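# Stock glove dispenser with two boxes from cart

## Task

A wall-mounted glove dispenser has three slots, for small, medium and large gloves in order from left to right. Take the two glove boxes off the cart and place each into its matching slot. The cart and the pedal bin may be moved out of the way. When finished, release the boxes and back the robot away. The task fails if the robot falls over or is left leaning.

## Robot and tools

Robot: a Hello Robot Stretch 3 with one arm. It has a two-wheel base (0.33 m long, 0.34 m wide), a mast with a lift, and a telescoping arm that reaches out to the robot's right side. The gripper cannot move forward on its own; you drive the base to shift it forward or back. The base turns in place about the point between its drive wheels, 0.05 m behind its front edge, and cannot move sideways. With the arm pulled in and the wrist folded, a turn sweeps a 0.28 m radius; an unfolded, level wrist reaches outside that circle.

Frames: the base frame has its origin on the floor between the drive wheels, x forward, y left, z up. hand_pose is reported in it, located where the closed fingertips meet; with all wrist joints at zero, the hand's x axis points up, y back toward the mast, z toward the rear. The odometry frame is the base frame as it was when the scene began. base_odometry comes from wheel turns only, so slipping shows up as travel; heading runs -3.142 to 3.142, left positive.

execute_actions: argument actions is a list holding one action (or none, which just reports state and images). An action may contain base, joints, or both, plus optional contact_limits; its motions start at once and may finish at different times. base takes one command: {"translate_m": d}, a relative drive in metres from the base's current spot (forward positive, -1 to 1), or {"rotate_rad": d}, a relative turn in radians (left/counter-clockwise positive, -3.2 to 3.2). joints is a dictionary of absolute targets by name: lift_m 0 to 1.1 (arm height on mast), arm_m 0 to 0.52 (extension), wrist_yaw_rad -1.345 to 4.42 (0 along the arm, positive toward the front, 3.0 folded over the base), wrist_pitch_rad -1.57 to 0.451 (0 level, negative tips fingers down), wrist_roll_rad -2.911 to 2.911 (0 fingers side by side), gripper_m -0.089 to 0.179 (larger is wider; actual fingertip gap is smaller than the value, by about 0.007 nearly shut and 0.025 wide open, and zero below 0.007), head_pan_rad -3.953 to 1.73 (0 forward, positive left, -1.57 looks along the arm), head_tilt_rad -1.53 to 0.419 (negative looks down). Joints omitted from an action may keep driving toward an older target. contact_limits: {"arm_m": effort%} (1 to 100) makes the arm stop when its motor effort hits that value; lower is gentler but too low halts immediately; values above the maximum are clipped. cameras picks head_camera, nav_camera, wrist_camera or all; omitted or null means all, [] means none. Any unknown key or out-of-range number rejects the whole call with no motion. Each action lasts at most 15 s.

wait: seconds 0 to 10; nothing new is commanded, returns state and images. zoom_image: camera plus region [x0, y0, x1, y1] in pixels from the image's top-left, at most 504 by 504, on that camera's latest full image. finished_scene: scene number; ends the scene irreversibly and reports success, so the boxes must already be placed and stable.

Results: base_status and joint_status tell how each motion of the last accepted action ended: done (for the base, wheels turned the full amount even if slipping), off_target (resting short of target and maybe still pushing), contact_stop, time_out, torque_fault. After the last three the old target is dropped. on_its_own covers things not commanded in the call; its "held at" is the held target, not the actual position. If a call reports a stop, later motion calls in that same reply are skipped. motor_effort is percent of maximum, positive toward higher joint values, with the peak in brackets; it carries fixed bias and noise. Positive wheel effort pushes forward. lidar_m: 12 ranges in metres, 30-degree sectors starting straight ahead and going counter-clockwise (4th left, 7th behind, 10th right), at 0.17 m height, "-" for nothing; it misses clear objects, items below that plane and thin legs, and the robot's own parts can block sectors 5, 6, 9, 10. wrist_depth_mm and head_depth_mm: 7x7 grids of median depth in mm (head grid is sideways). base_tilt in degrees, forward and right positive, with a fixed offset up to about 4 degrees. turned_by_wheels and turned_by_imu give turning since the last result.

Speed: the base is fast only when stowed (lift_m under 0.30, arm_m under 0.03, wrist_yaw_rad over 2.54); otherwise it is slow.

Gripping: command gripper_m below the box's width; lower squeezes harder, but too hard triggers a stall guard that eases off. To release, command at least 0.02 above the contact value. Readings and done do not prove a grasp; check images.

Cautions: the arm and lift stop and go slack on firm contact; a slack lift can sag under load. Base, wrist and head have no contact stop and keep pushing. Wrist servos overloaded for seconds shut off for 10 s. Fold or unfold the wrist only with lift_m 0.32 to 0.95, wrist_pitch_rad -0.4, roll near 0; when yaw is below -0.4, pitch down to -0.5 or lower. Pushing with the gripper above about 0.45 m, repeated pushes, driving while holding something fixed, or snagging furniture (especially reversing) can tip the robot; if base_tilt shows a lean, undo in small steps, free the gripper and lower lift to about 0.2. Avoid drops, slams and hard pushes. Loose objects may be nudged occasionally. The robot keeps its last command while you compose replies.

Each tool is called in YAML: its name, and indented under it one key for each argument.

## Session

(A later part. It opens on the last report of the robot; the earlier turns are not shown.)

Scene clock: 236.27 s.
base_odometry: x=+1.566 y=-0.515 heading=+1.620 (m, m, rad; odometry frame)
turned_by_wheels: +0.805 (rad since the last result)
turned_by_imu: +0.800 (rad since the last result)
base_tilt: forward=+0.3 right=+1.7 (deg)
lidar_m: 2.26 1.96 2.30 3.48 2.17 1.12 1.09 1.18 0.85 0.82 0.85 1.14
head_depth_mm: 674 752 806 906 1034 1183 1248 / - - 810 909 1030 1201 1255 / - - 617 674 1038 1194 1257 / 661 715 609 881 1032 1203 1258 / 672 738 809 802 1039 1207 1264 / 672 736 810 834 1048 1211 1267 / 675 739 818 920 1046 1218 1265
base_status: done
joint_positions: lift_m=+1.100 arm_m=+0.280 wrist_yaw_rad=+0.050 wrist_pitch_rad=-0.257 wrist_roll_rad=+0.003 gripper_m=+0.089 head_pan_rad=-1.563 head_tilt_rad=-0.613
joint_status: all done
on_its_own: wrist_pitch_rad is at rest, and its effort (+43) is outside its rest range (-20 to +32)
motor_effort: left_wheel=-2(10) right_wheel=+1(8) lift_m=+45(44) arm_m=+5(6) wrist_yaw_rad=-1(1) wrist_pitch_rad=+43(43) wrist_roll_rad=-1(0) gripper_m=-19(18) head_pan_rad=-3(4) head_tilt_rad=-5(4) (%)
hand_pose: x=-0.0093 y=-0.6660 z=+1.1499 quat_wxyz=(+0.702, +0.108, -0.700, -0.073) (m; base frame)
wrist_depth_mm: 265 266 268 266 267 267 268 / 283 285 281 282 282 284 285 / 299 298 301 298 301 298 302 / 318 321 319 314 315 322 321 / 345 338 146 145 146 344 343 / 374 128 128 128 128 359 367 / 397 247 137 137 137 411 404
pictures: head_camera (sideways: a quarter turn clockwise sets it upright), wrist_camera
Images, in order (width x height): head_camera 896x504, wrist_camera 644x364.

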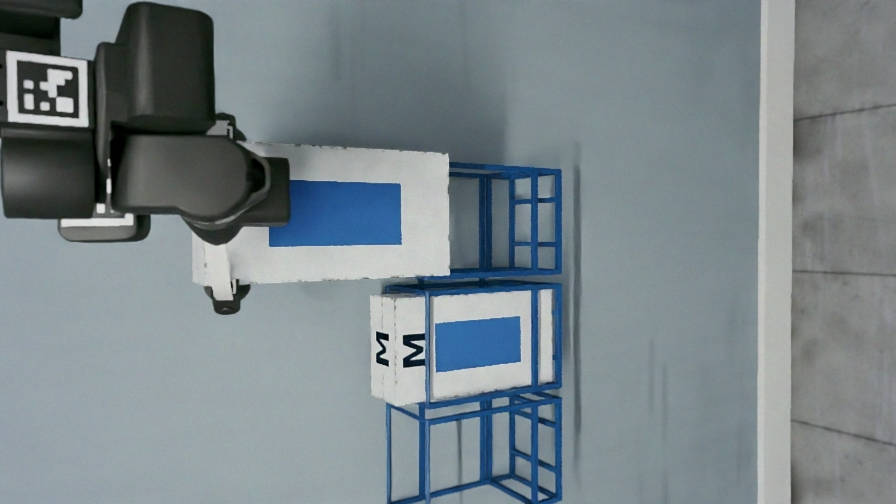

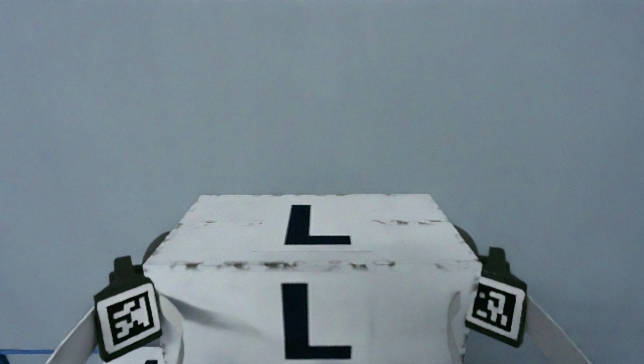

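execute_actions:
  actions:
    - {"base":{"translate_m":0.002},"joints":{"arm_m":0.396}}
  cameras: ["head_camera"]

zoom_image:
  camera: "head_camera"
  region: [280,100,530,350]

Scene clock: 243.10 s.
base_odometry: x=+1.566 y=-0.513 heading=+1.619 (m, m, rad; odometry frame)
turned_by_wheels: +0.000 (rad since the last result)
turned_by_imu: +0.001 (rad since the last result)
base_tilt: forward=+0.4 right=+1.7 (deg)
lidar_m: 2.25 1.96 2.29 3.45 2.17 1.12 1.10 1.18 0.85 0.82 0.85 1.14
head_depth_mm: 685 731 806 904 1028 1190 1266 / - 745 811 910 1031 1201 1257 / - 690 739 891 1032 1204 1259 / 661 698 740 909 1040 1210 1267 / 673 733 808 805 1043 1206 1259 / 673 737 820 817 1047 1211 1264 / 673 739 822 918 1046 1219 1267
base_status: done
joint_positions: lift_m=+1.100 arm_m=+0.396 wrist_yaw_rad=+0.050 wrist_pitch_rad=-0.257 wrist_roll_rad=+0.003 gripper_m=+0.089 head_pan_rad=-1.563 head_tilt_rad=-0.613
joint_status: all done
on_its_own: wrist_pitch_rad is at rest, and its effort (+43) is outside its rest range (-20 to +32)
motor_effort: left_wheel=-3(4) right_wheel=+2(6) lift_m=+45(45) arm_m=+5(4) wrist_yaw_rad=+0(1) wrist_pitch_rad=+43(43) wrist_roll_rad=+0(0) gripper_m=-18(18) head_pan_rad=-4(4) head_tilt_rad=-4(3) (%)
hand_pose: x=-0.0094 y=-0.7820 z=+1.1499 quat_wxyz=(+0.702, +0.108, -0.700, -0.074) (m; base frame)
wrist_depth_mm: 159 159 159 160 159 160 161 / 168 168 169 169 168 169 169 / 180 179 179 179 180 180 180 / 191 191 187 190 190 193 192 / 205 201 147 145 146 206 207 / 222 128 128 128 129 216 225 / 235 193 138 137 138 246 241
pictures: head_camera (sideways: a quarter turn clockwise sets it upright)
Images, in order (width x height): head_camera 896x504.

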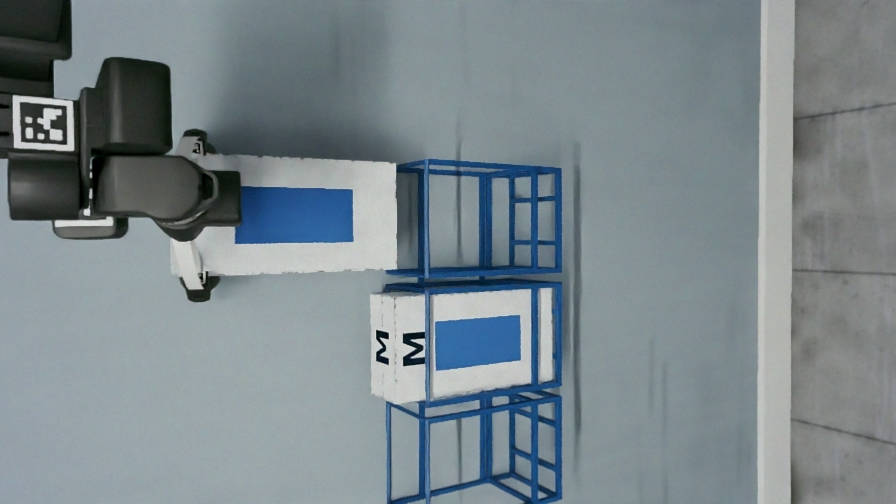

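Region (280, 100, 530, 350) of head_camera's 896x504 image, scaled by 2.016, with more detail than that image has.

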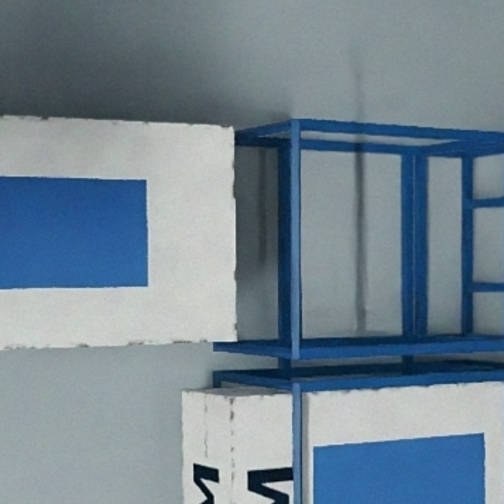

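execute_actions:
  actions:
    - {"base":{"translate_m":0.002},"joints":{"lift_m":1.045}}
  cameras: ["head_camera"]

zoom_image:
  camera: "head_camera"
  region: [280,100,530,350]

Scene clock: 249.63 s.
base_odometry: x=+1.565 y=-0.511 heading=+1.619 (m, m, rad; odometry frame)
turned_by_wheels: +0.000 (rad since the last result)
turned_by_imu: +0.001 (rad since the last result)
base_tilt: forward=+0.4 right=+1.7 (deg)
lidar_m: 2.25 1.96 2.29 3.48 2.17 1.13 1.10 1.18 0.85 0.82 0.84 1.14
head_depth_mm: 657 752 810 903 1029 1194 1250 / 658 - 806 909 1036 1182 1255 / 661 - 753 894 1034 1196 1258 / 668 722 741 905 1034 1201 1260 / 669 733 806 803 1038 1213 1264 / 672 736 814 816 1046 1210 1273 / 673 737 818 916 1043 1210 1274
base_status: done
joint_positions: lift_m=+1.045 arm_m=+0.396 wrist_yaw_rad=+0.050 wrist_pitch_rad=-0.257 wrist_roll_rad=+0.003 gripper_m=+0.089 head_pan_rad=-1.563 head_tilt_rad=-0.613
joint_status: all done
on_its_own: wrist_pitch_rad is at rest, and its effort (+43) is outside its rest range (-20 to +32)
motor_effort: left_wheel=-1(4) right_wheel=+2(6) lift_m=+37(42) arm_m=+5(5) wrist_yaw_rad=+0(0) wrist_pitch_rad=+43(43) wrist_roll_rad=+0(0) gripper_m=-18(19) head_pan_rad=-4(4) head_tilt_rad=-4(4) (%)
hand_pose: x=-0.0094 y=-0.7820 z=+1.0953 quat_wxyz=(+0.702, +0.108, -0.700, -0.073) (m; base frame)
wrist_depth_mm: 159 160 159 159 160 160 160 / 167 168 167 169 169 169 169 / 180 178 178 179 179 180 179 / 191 192 188 189 190 192 192 / 206 203 147 146 146 206 207 / 222 129 129 128 129 215 223 / 235 191 137 137 138 245 241
pictures: head_camera (sideways: a quarter turn clockwise sets it upright)
Images, in order (width x height): head_camera 896x504.

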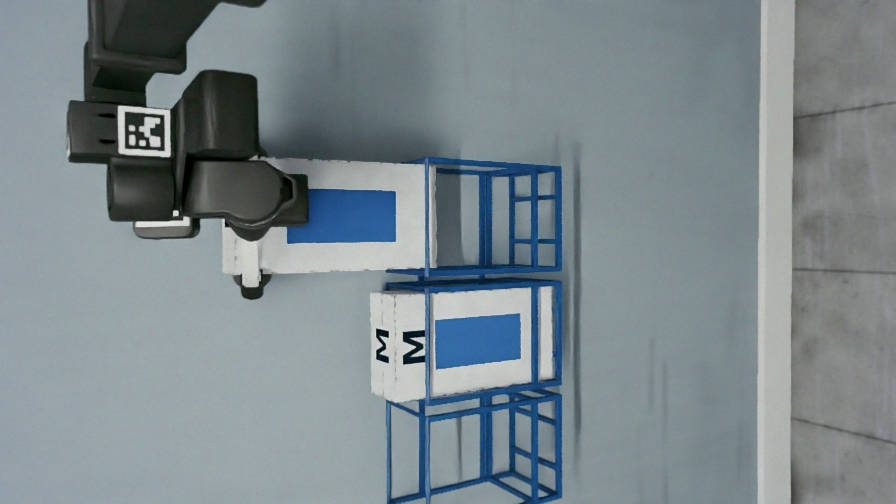

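Region (280, 100, 530, 350) of head_camera's 896x504 image, scaled by 2.016, with more detail than that image has.

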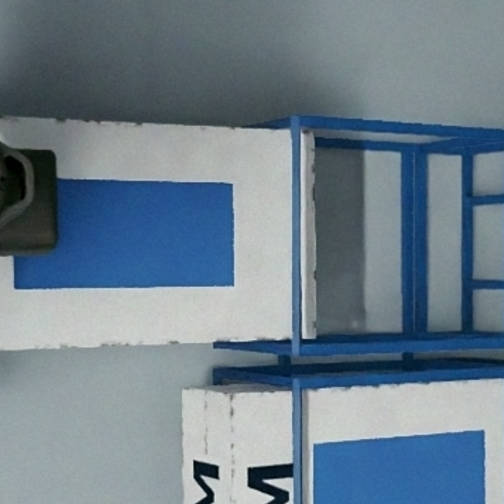

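execute_actions:
  actions:
    - {"joints":{"lift_m":0.888}}
  cameras: ["head_camera","wrist_camera"]

Scene clock: 256.03 s.
base_odometry: x=+1.565 y=-0.511 heading=+1.619 (m, m, rad; odometry frame)
turned_by_wheels: +0.000 (rad since the last result)
turned_by_imu: +0.001 (rad since the last result)
base_tilt: forward=+0.4 right=+1.7 (deg)
lidar_m: 2.25 1.95 2.29 3.49 2.17 1.13 1.09 1.18 0.85 0.82 0.84 1.15
head_depth_mm: 667 731 797 - 1066 1196 1252 / 667 731 787 940 1032 1204 1260 / 666 730 785 846 1035 1206 1256 / 670 732 798 844 1038 1198 1254 / 671 734 807 803 1033 1206 1267 / 671 736 815 817 1045 1209 1265 / 673 736 818 916 1043 1212 1262
base_status: not commanded
joint_positions: lift_m=+0.888 arm_m=+0.396 wrist_yaw_rad=+0.050 wrist_pitch_rad=-0.257 wrist_roll_rad=+0.003 gripper_m=+0.089 head_pan_rad=-1.563 head_tilt_rad=-0.613
joint_status: all done
on_its_own: wrist_pitch_rad is at rest, and its effort (+43) is outside its rest range (-20 to +32)
motor_effort: left_wheel=-3(3) right_wheel=+2(2) lift_m=+37(38) arm_m=+5(5) wrist_yaw_rad=+0(0) wrist_pitch_rad=+43(43) wrist_roll_rad=+0(0) gripper_m=-18(18) head_pan_rad=-4(3) head_tilt_rad=-4(3) (%)
hand_pose: x=-0.0094 y=-0.7820 z=+0.9383 quat_wxyz=(+0.702, +0.108, -0.700, -0.073) (m; base frame)
wrist_depth_mm: 159 158 160 159 159 159 160 / 168 169 169 169 170 169 169 / 179 179 179 181 179 179 181 / 190 192 190 189 189 191 193 / 199 199 146 146 146 208 207 / 141 127 129 129 128 217 223 / - 143 138 138 139 245 241
pictures: head_camera (sideways: a quarter turn clockwise sets it upright), wrist_camera
Images, in order (width x height): head_camera 896x504, wrist_camera 644x364.

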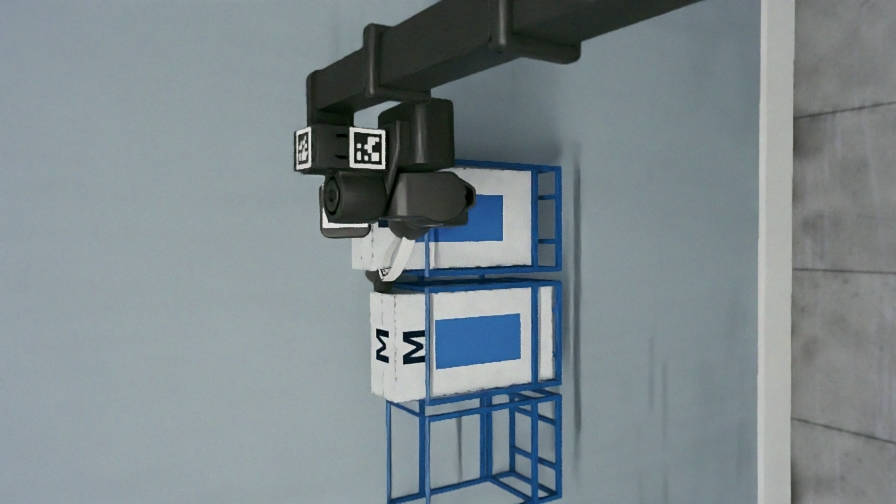

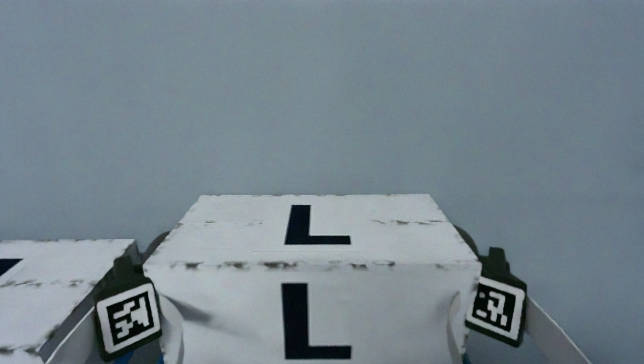

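execute_actions:
  actions:
    - {"joints":{"gripper_m":0.153,"wrist_pitch_rad":-0.23}}
  cameras: ["wrist_camera"]

execute_actions:
  actions:
    - {"joints":{"gripper_m":0.158,"lift_m":0.905}}
  cameras: ["wrist_camera"]

Scene clock: 263.27 s.
base_odometry: x=+1.565 y=-0.511 heading=+1.619 (m, m, rad; odometry frame)
turned_by_wheels: +0.000 (rad since the last result)
turned_by_imu: +0.000 (rad since the last result)
base_tilt: forward=+0.3 right=+1.7 (deg)
lidar_m: 2.26 1.96 2.29 3.49 2.17 1.13 1.10 1.18 0.86 0.82 0.85 1.14
head_depth_mm: 667 733 797 - 1062 1187 1249 / 668 731 783 941 1030 1196 1258 / 668 733 790 829 1036 1202 1266 / 670 736 805 827 1040 1205 1259 / 671 735 810 800 1049 1202 1264 / 671 735 814 817 1047 1214 1268 / 676 739 817 916 1044 1213 1258
base_status: not commanded
joint_positions: lift_m=+0.888 arm_m=+0.396 wrist_yaw_rad=+0.044 wrist_pitch_rad=-0.259 wrist_roll_rad=+0.003 gripper_m=+0.153 head_pan_rad=-1.563 head_tilt_rad=-0.613
joint_status: all done
motor_effort: left_wheel=-5(5) right_wheel=+6(6) lift_m=+37(37) arm_m=+5(5) wrist_yaw_rad=+4(3) wrist_pitch_rad=+16(43) wrist_roll_rad=+0(0) gripper_m=+2(81) head_pan_rad=-4(4) head_tilt_rad=-4(4) (%)
hand_pose: x=-0.0109 y=-0.7819 z=+0.9377 quat_wxyz=(+0.702, +0.107, -0.700, -0.076) (m; base frame)
wrist_depth_mm: 159 159 159 159 161 160 161 / 168 168 168 169 170 170 171 / 177 179 178 179 180 181 181 / 191 190 191 190 192 193 193 / 197 201 203 204 204 205 208 / 143 143 143 143 144 - 224 / - 118 118 118 118 241 242
pictures: wrist_camera
Images, in order (width x height): wrist_camera 644x364.

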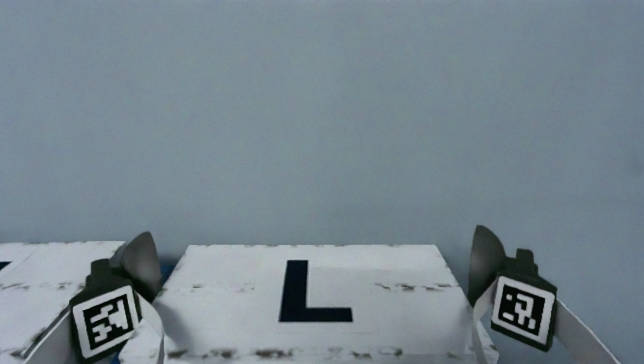

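Scene clock: 264.20 s.
base_odometry: x=+1.565 y=-0.511 heading=+1.619 (m, m, rad; odometry frame)
turned_by_wheels: +0.000 (rad since the last result)
turned_by_imu: +0.000 (rad since the last result)
base_tilt: forward=+0.4 right=+1.7 (deg)
lidar_m: 2.25 1.96 2.30 3.47 2.17 1.12 1.10 1.18 0.85 0.82 0.84 1.15
head_depth_mm: 666 732 796 - 1051 1194 1258 / 667 730 783 924 1031 1195 1254 / 668 731 777 821 1035 1200 1259 / 670 735 800 824 1038 1206 1265 / 670 732 809 801 1040 1212 1258 / 671 739 813 819 1045 1215 1264 / 676 739 819 919 1050 1222 1268
base_status: not commanded
joint_positions: lift_m=+0.905 arm_m=+0.396 wrist_yaw_rad=+0.047 wrist_pitch_rad=-0.251 wrist_roll_rad=+0.004 gripper_m=+0.158 head_pan_rad=-1.563 head_tilt_rad=-0.613
joint_status: all done
motor_effort: left_wheel=-2(5) right_wheel=+2(6) lift_m=+39(42) arm_m=+5(5) wrist_yaw_rad=+2(5) wrist_pitch_rad=+12(16) wrist_roll_rad=-1(0) gripper_m=+0(38) head_pan_rad=-4(3) head_tilt_rad=-4(3) (%)
hand_pose: x=-0.0102 y=-0.7826 z=+0.9566 quat_wxyz=(+0.702, +0.105, -0.700, -0.073) (m; base frame)
wrist_depth_mm: 159 159 159 159 160 160 160 / 168 169 168 170 169 170 169 / 178 179 179 179 180 180 181 / 190 191 190 191 192 193 194 / 203 203 205 205 206 203 206 / 179 215 173 173 215 - 221 / - 165 142 141 142 244 238
pictures: wrist_camera
Images, in order (width x height): wrist_camera 644x364.

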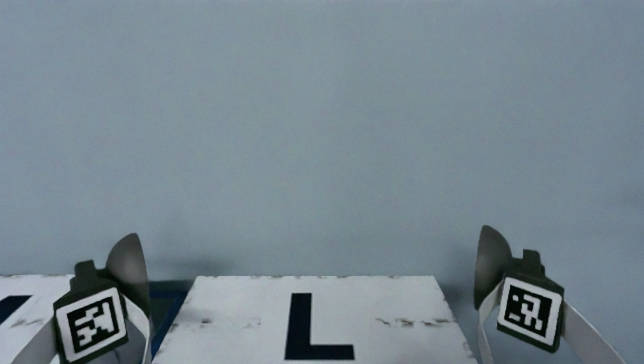

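execute_actions:
  actions:
    - {"joints":{"lift_m":0.93}}
  cameras: []

execute_actions:
  actions:
    - {"base":{"translate_m":-0.3},"joints":{"arm_m":0.0,"head_pan_rad":-1.15}}
  cameras: ["head_camera"]

Scene clock: 273.13 s.
base_odometry: x=+1.565 y=-0.511 heading=+1.619 (m, m, rad; odometry frame)
turned_by_wheels: +0.000 (rad since the last result)
turned_by_imu: +0.001 (rad since the last result)
base_tilt: forward=+0.3 right=+1.7 (deg)
lidar_m: 2.25 1.95 2.28 3.49 2.17 1.13 1.10 1.18 0.85 0.82 0.85 1.15
head_depth_mm: 668 732 781 - 1034 1197 1258 / 667 730 - 911 1031 1197 1254 / 670 735 - 816 1037 1200 1262 / 668 733 812 815 1041 1207 1264 / 670 738 810 803 1044 1194 1263 / 672 739 817 819 1040 1209 1269 / 673 739 821 922 1045 1211 1262
base_status: not commanded
joint_positions: lift_m=+0.930 arm_m=+0.396 wrist_yaw_rad=+0.047 wrist_pitch_rad=-0.251 wrist_roll_rad=+0.004 gripper_m=+0.158 head_pan_rad=-1.563 head_tilt_rad=-0.613
joint_status: all done
motor_effort: left_wheel=-2(2) right_wheel=+2(2) lift_m=+39(41) arm_m=+5(5) wrist_yaw_rad=+2(2) wrist_pitch_rad=+11(11) wrist_roll_rad=+0(1) gripper_m=+0(0) head_pan_rad=-4(4) head_tilt_rad=-4(4) (%)
hand_pose: x=-0.0102 y=-0.7826 z=+0.9816 quat_wxyz=(+0.702, +0.105, -0.700, -0.073) (m; base frame)
wrist_depth_mm: 158 158 159 160 159 160 160 / 168 169 169 168 169 170 170 / 178 179 180 179 180 181 181 / 189 189 191 192 190 192 192 / 204 204 204 204 207 202 206 / 216 220 220 221 220 - 222 / - 192 173 173 180 244 238
pictures: none
No camera images: the call's "cameras" was empty. Leave "cameras" out to get every camera's image.

Scene clock: 277.47 s.
base_odometry: x=+1.580 y=-0.811 heading=+1.619 (m, m, rad; odometry frame)
turned_by_wheels: +0.000 (rad since the last result)
turned_by_imu: +0.000 (rad since the last result)
base_tilt: forward=+0.3 right=+1.6 (deg)
lidar_m: 2.55 2.21 2.70 3.49 1.75 0.81 0.81 1.19 0.86 0.82 0.85 1.15
head_depth_mm: 659 715 780 867 965 1079 1226 / 684 744 819 907 1000 1176 1242 / 711 779 845 846 1081 1243 1259 / 743 813 879 892 1159 1339 1266 / 777 854 909 946 1230 1399 1265 / 810 897 1000 1116 1336 1454 1260 / 850 948 1060 1230 1447 1518 1268
base_status: done
joint_positions: lift_m=+0.930 arm_m=+0.001 wrist_yaw_rad=+0.048 wrist_pitch_rad=-0.251 wrist_roll_rad=+0.004 gripper_m=+0.158 head_pan_rad=-1.157 head_tilt_rad=-0.613
joint_status: all done
motor_effort: left_wheel=-2(7) right_wheel=+1(3) lift_m=+39(39) arm_m=-6(7) wrist_yaw_rad=+2(3) wrist_pitch_rad=+11(11) wrist_roll_rad=-1(1) gripper_m=+0(0) head_pan_rad=+3(32) head_tilt_rad=-5(4) (%)
hand_pose: x=-0.0099 y=-0.3878 z=+0.9816 quat_wxyz=(+0.702, +0.105, -0.700, -0.072) (m; base frame)
wrist_depth_mm: 526 524 532 528 529 522 532 / 568 557 554 566 557 574 561 / 561 566 597 586 587 586 597 / 529 521 636 623 632 636 627 / 568 567 669 677 685 675 680 / 726 730 733 736 756 - 740 / 779 805 808 796 827 814 787
pictures: head_camera (sideways: a quarter turn clockwise sets it upright)
Images, in order (width x height): head_camera 896x504.

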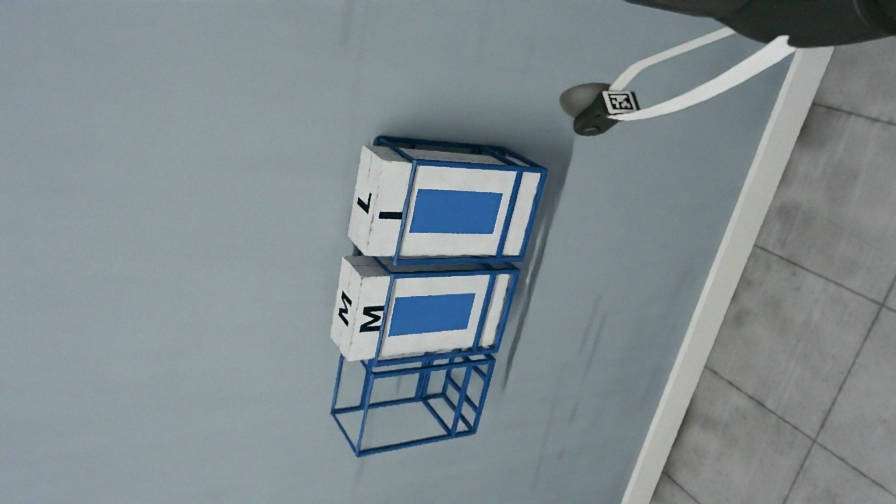

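finished_scene:
  scene: 2

The scene is finished: the task was done.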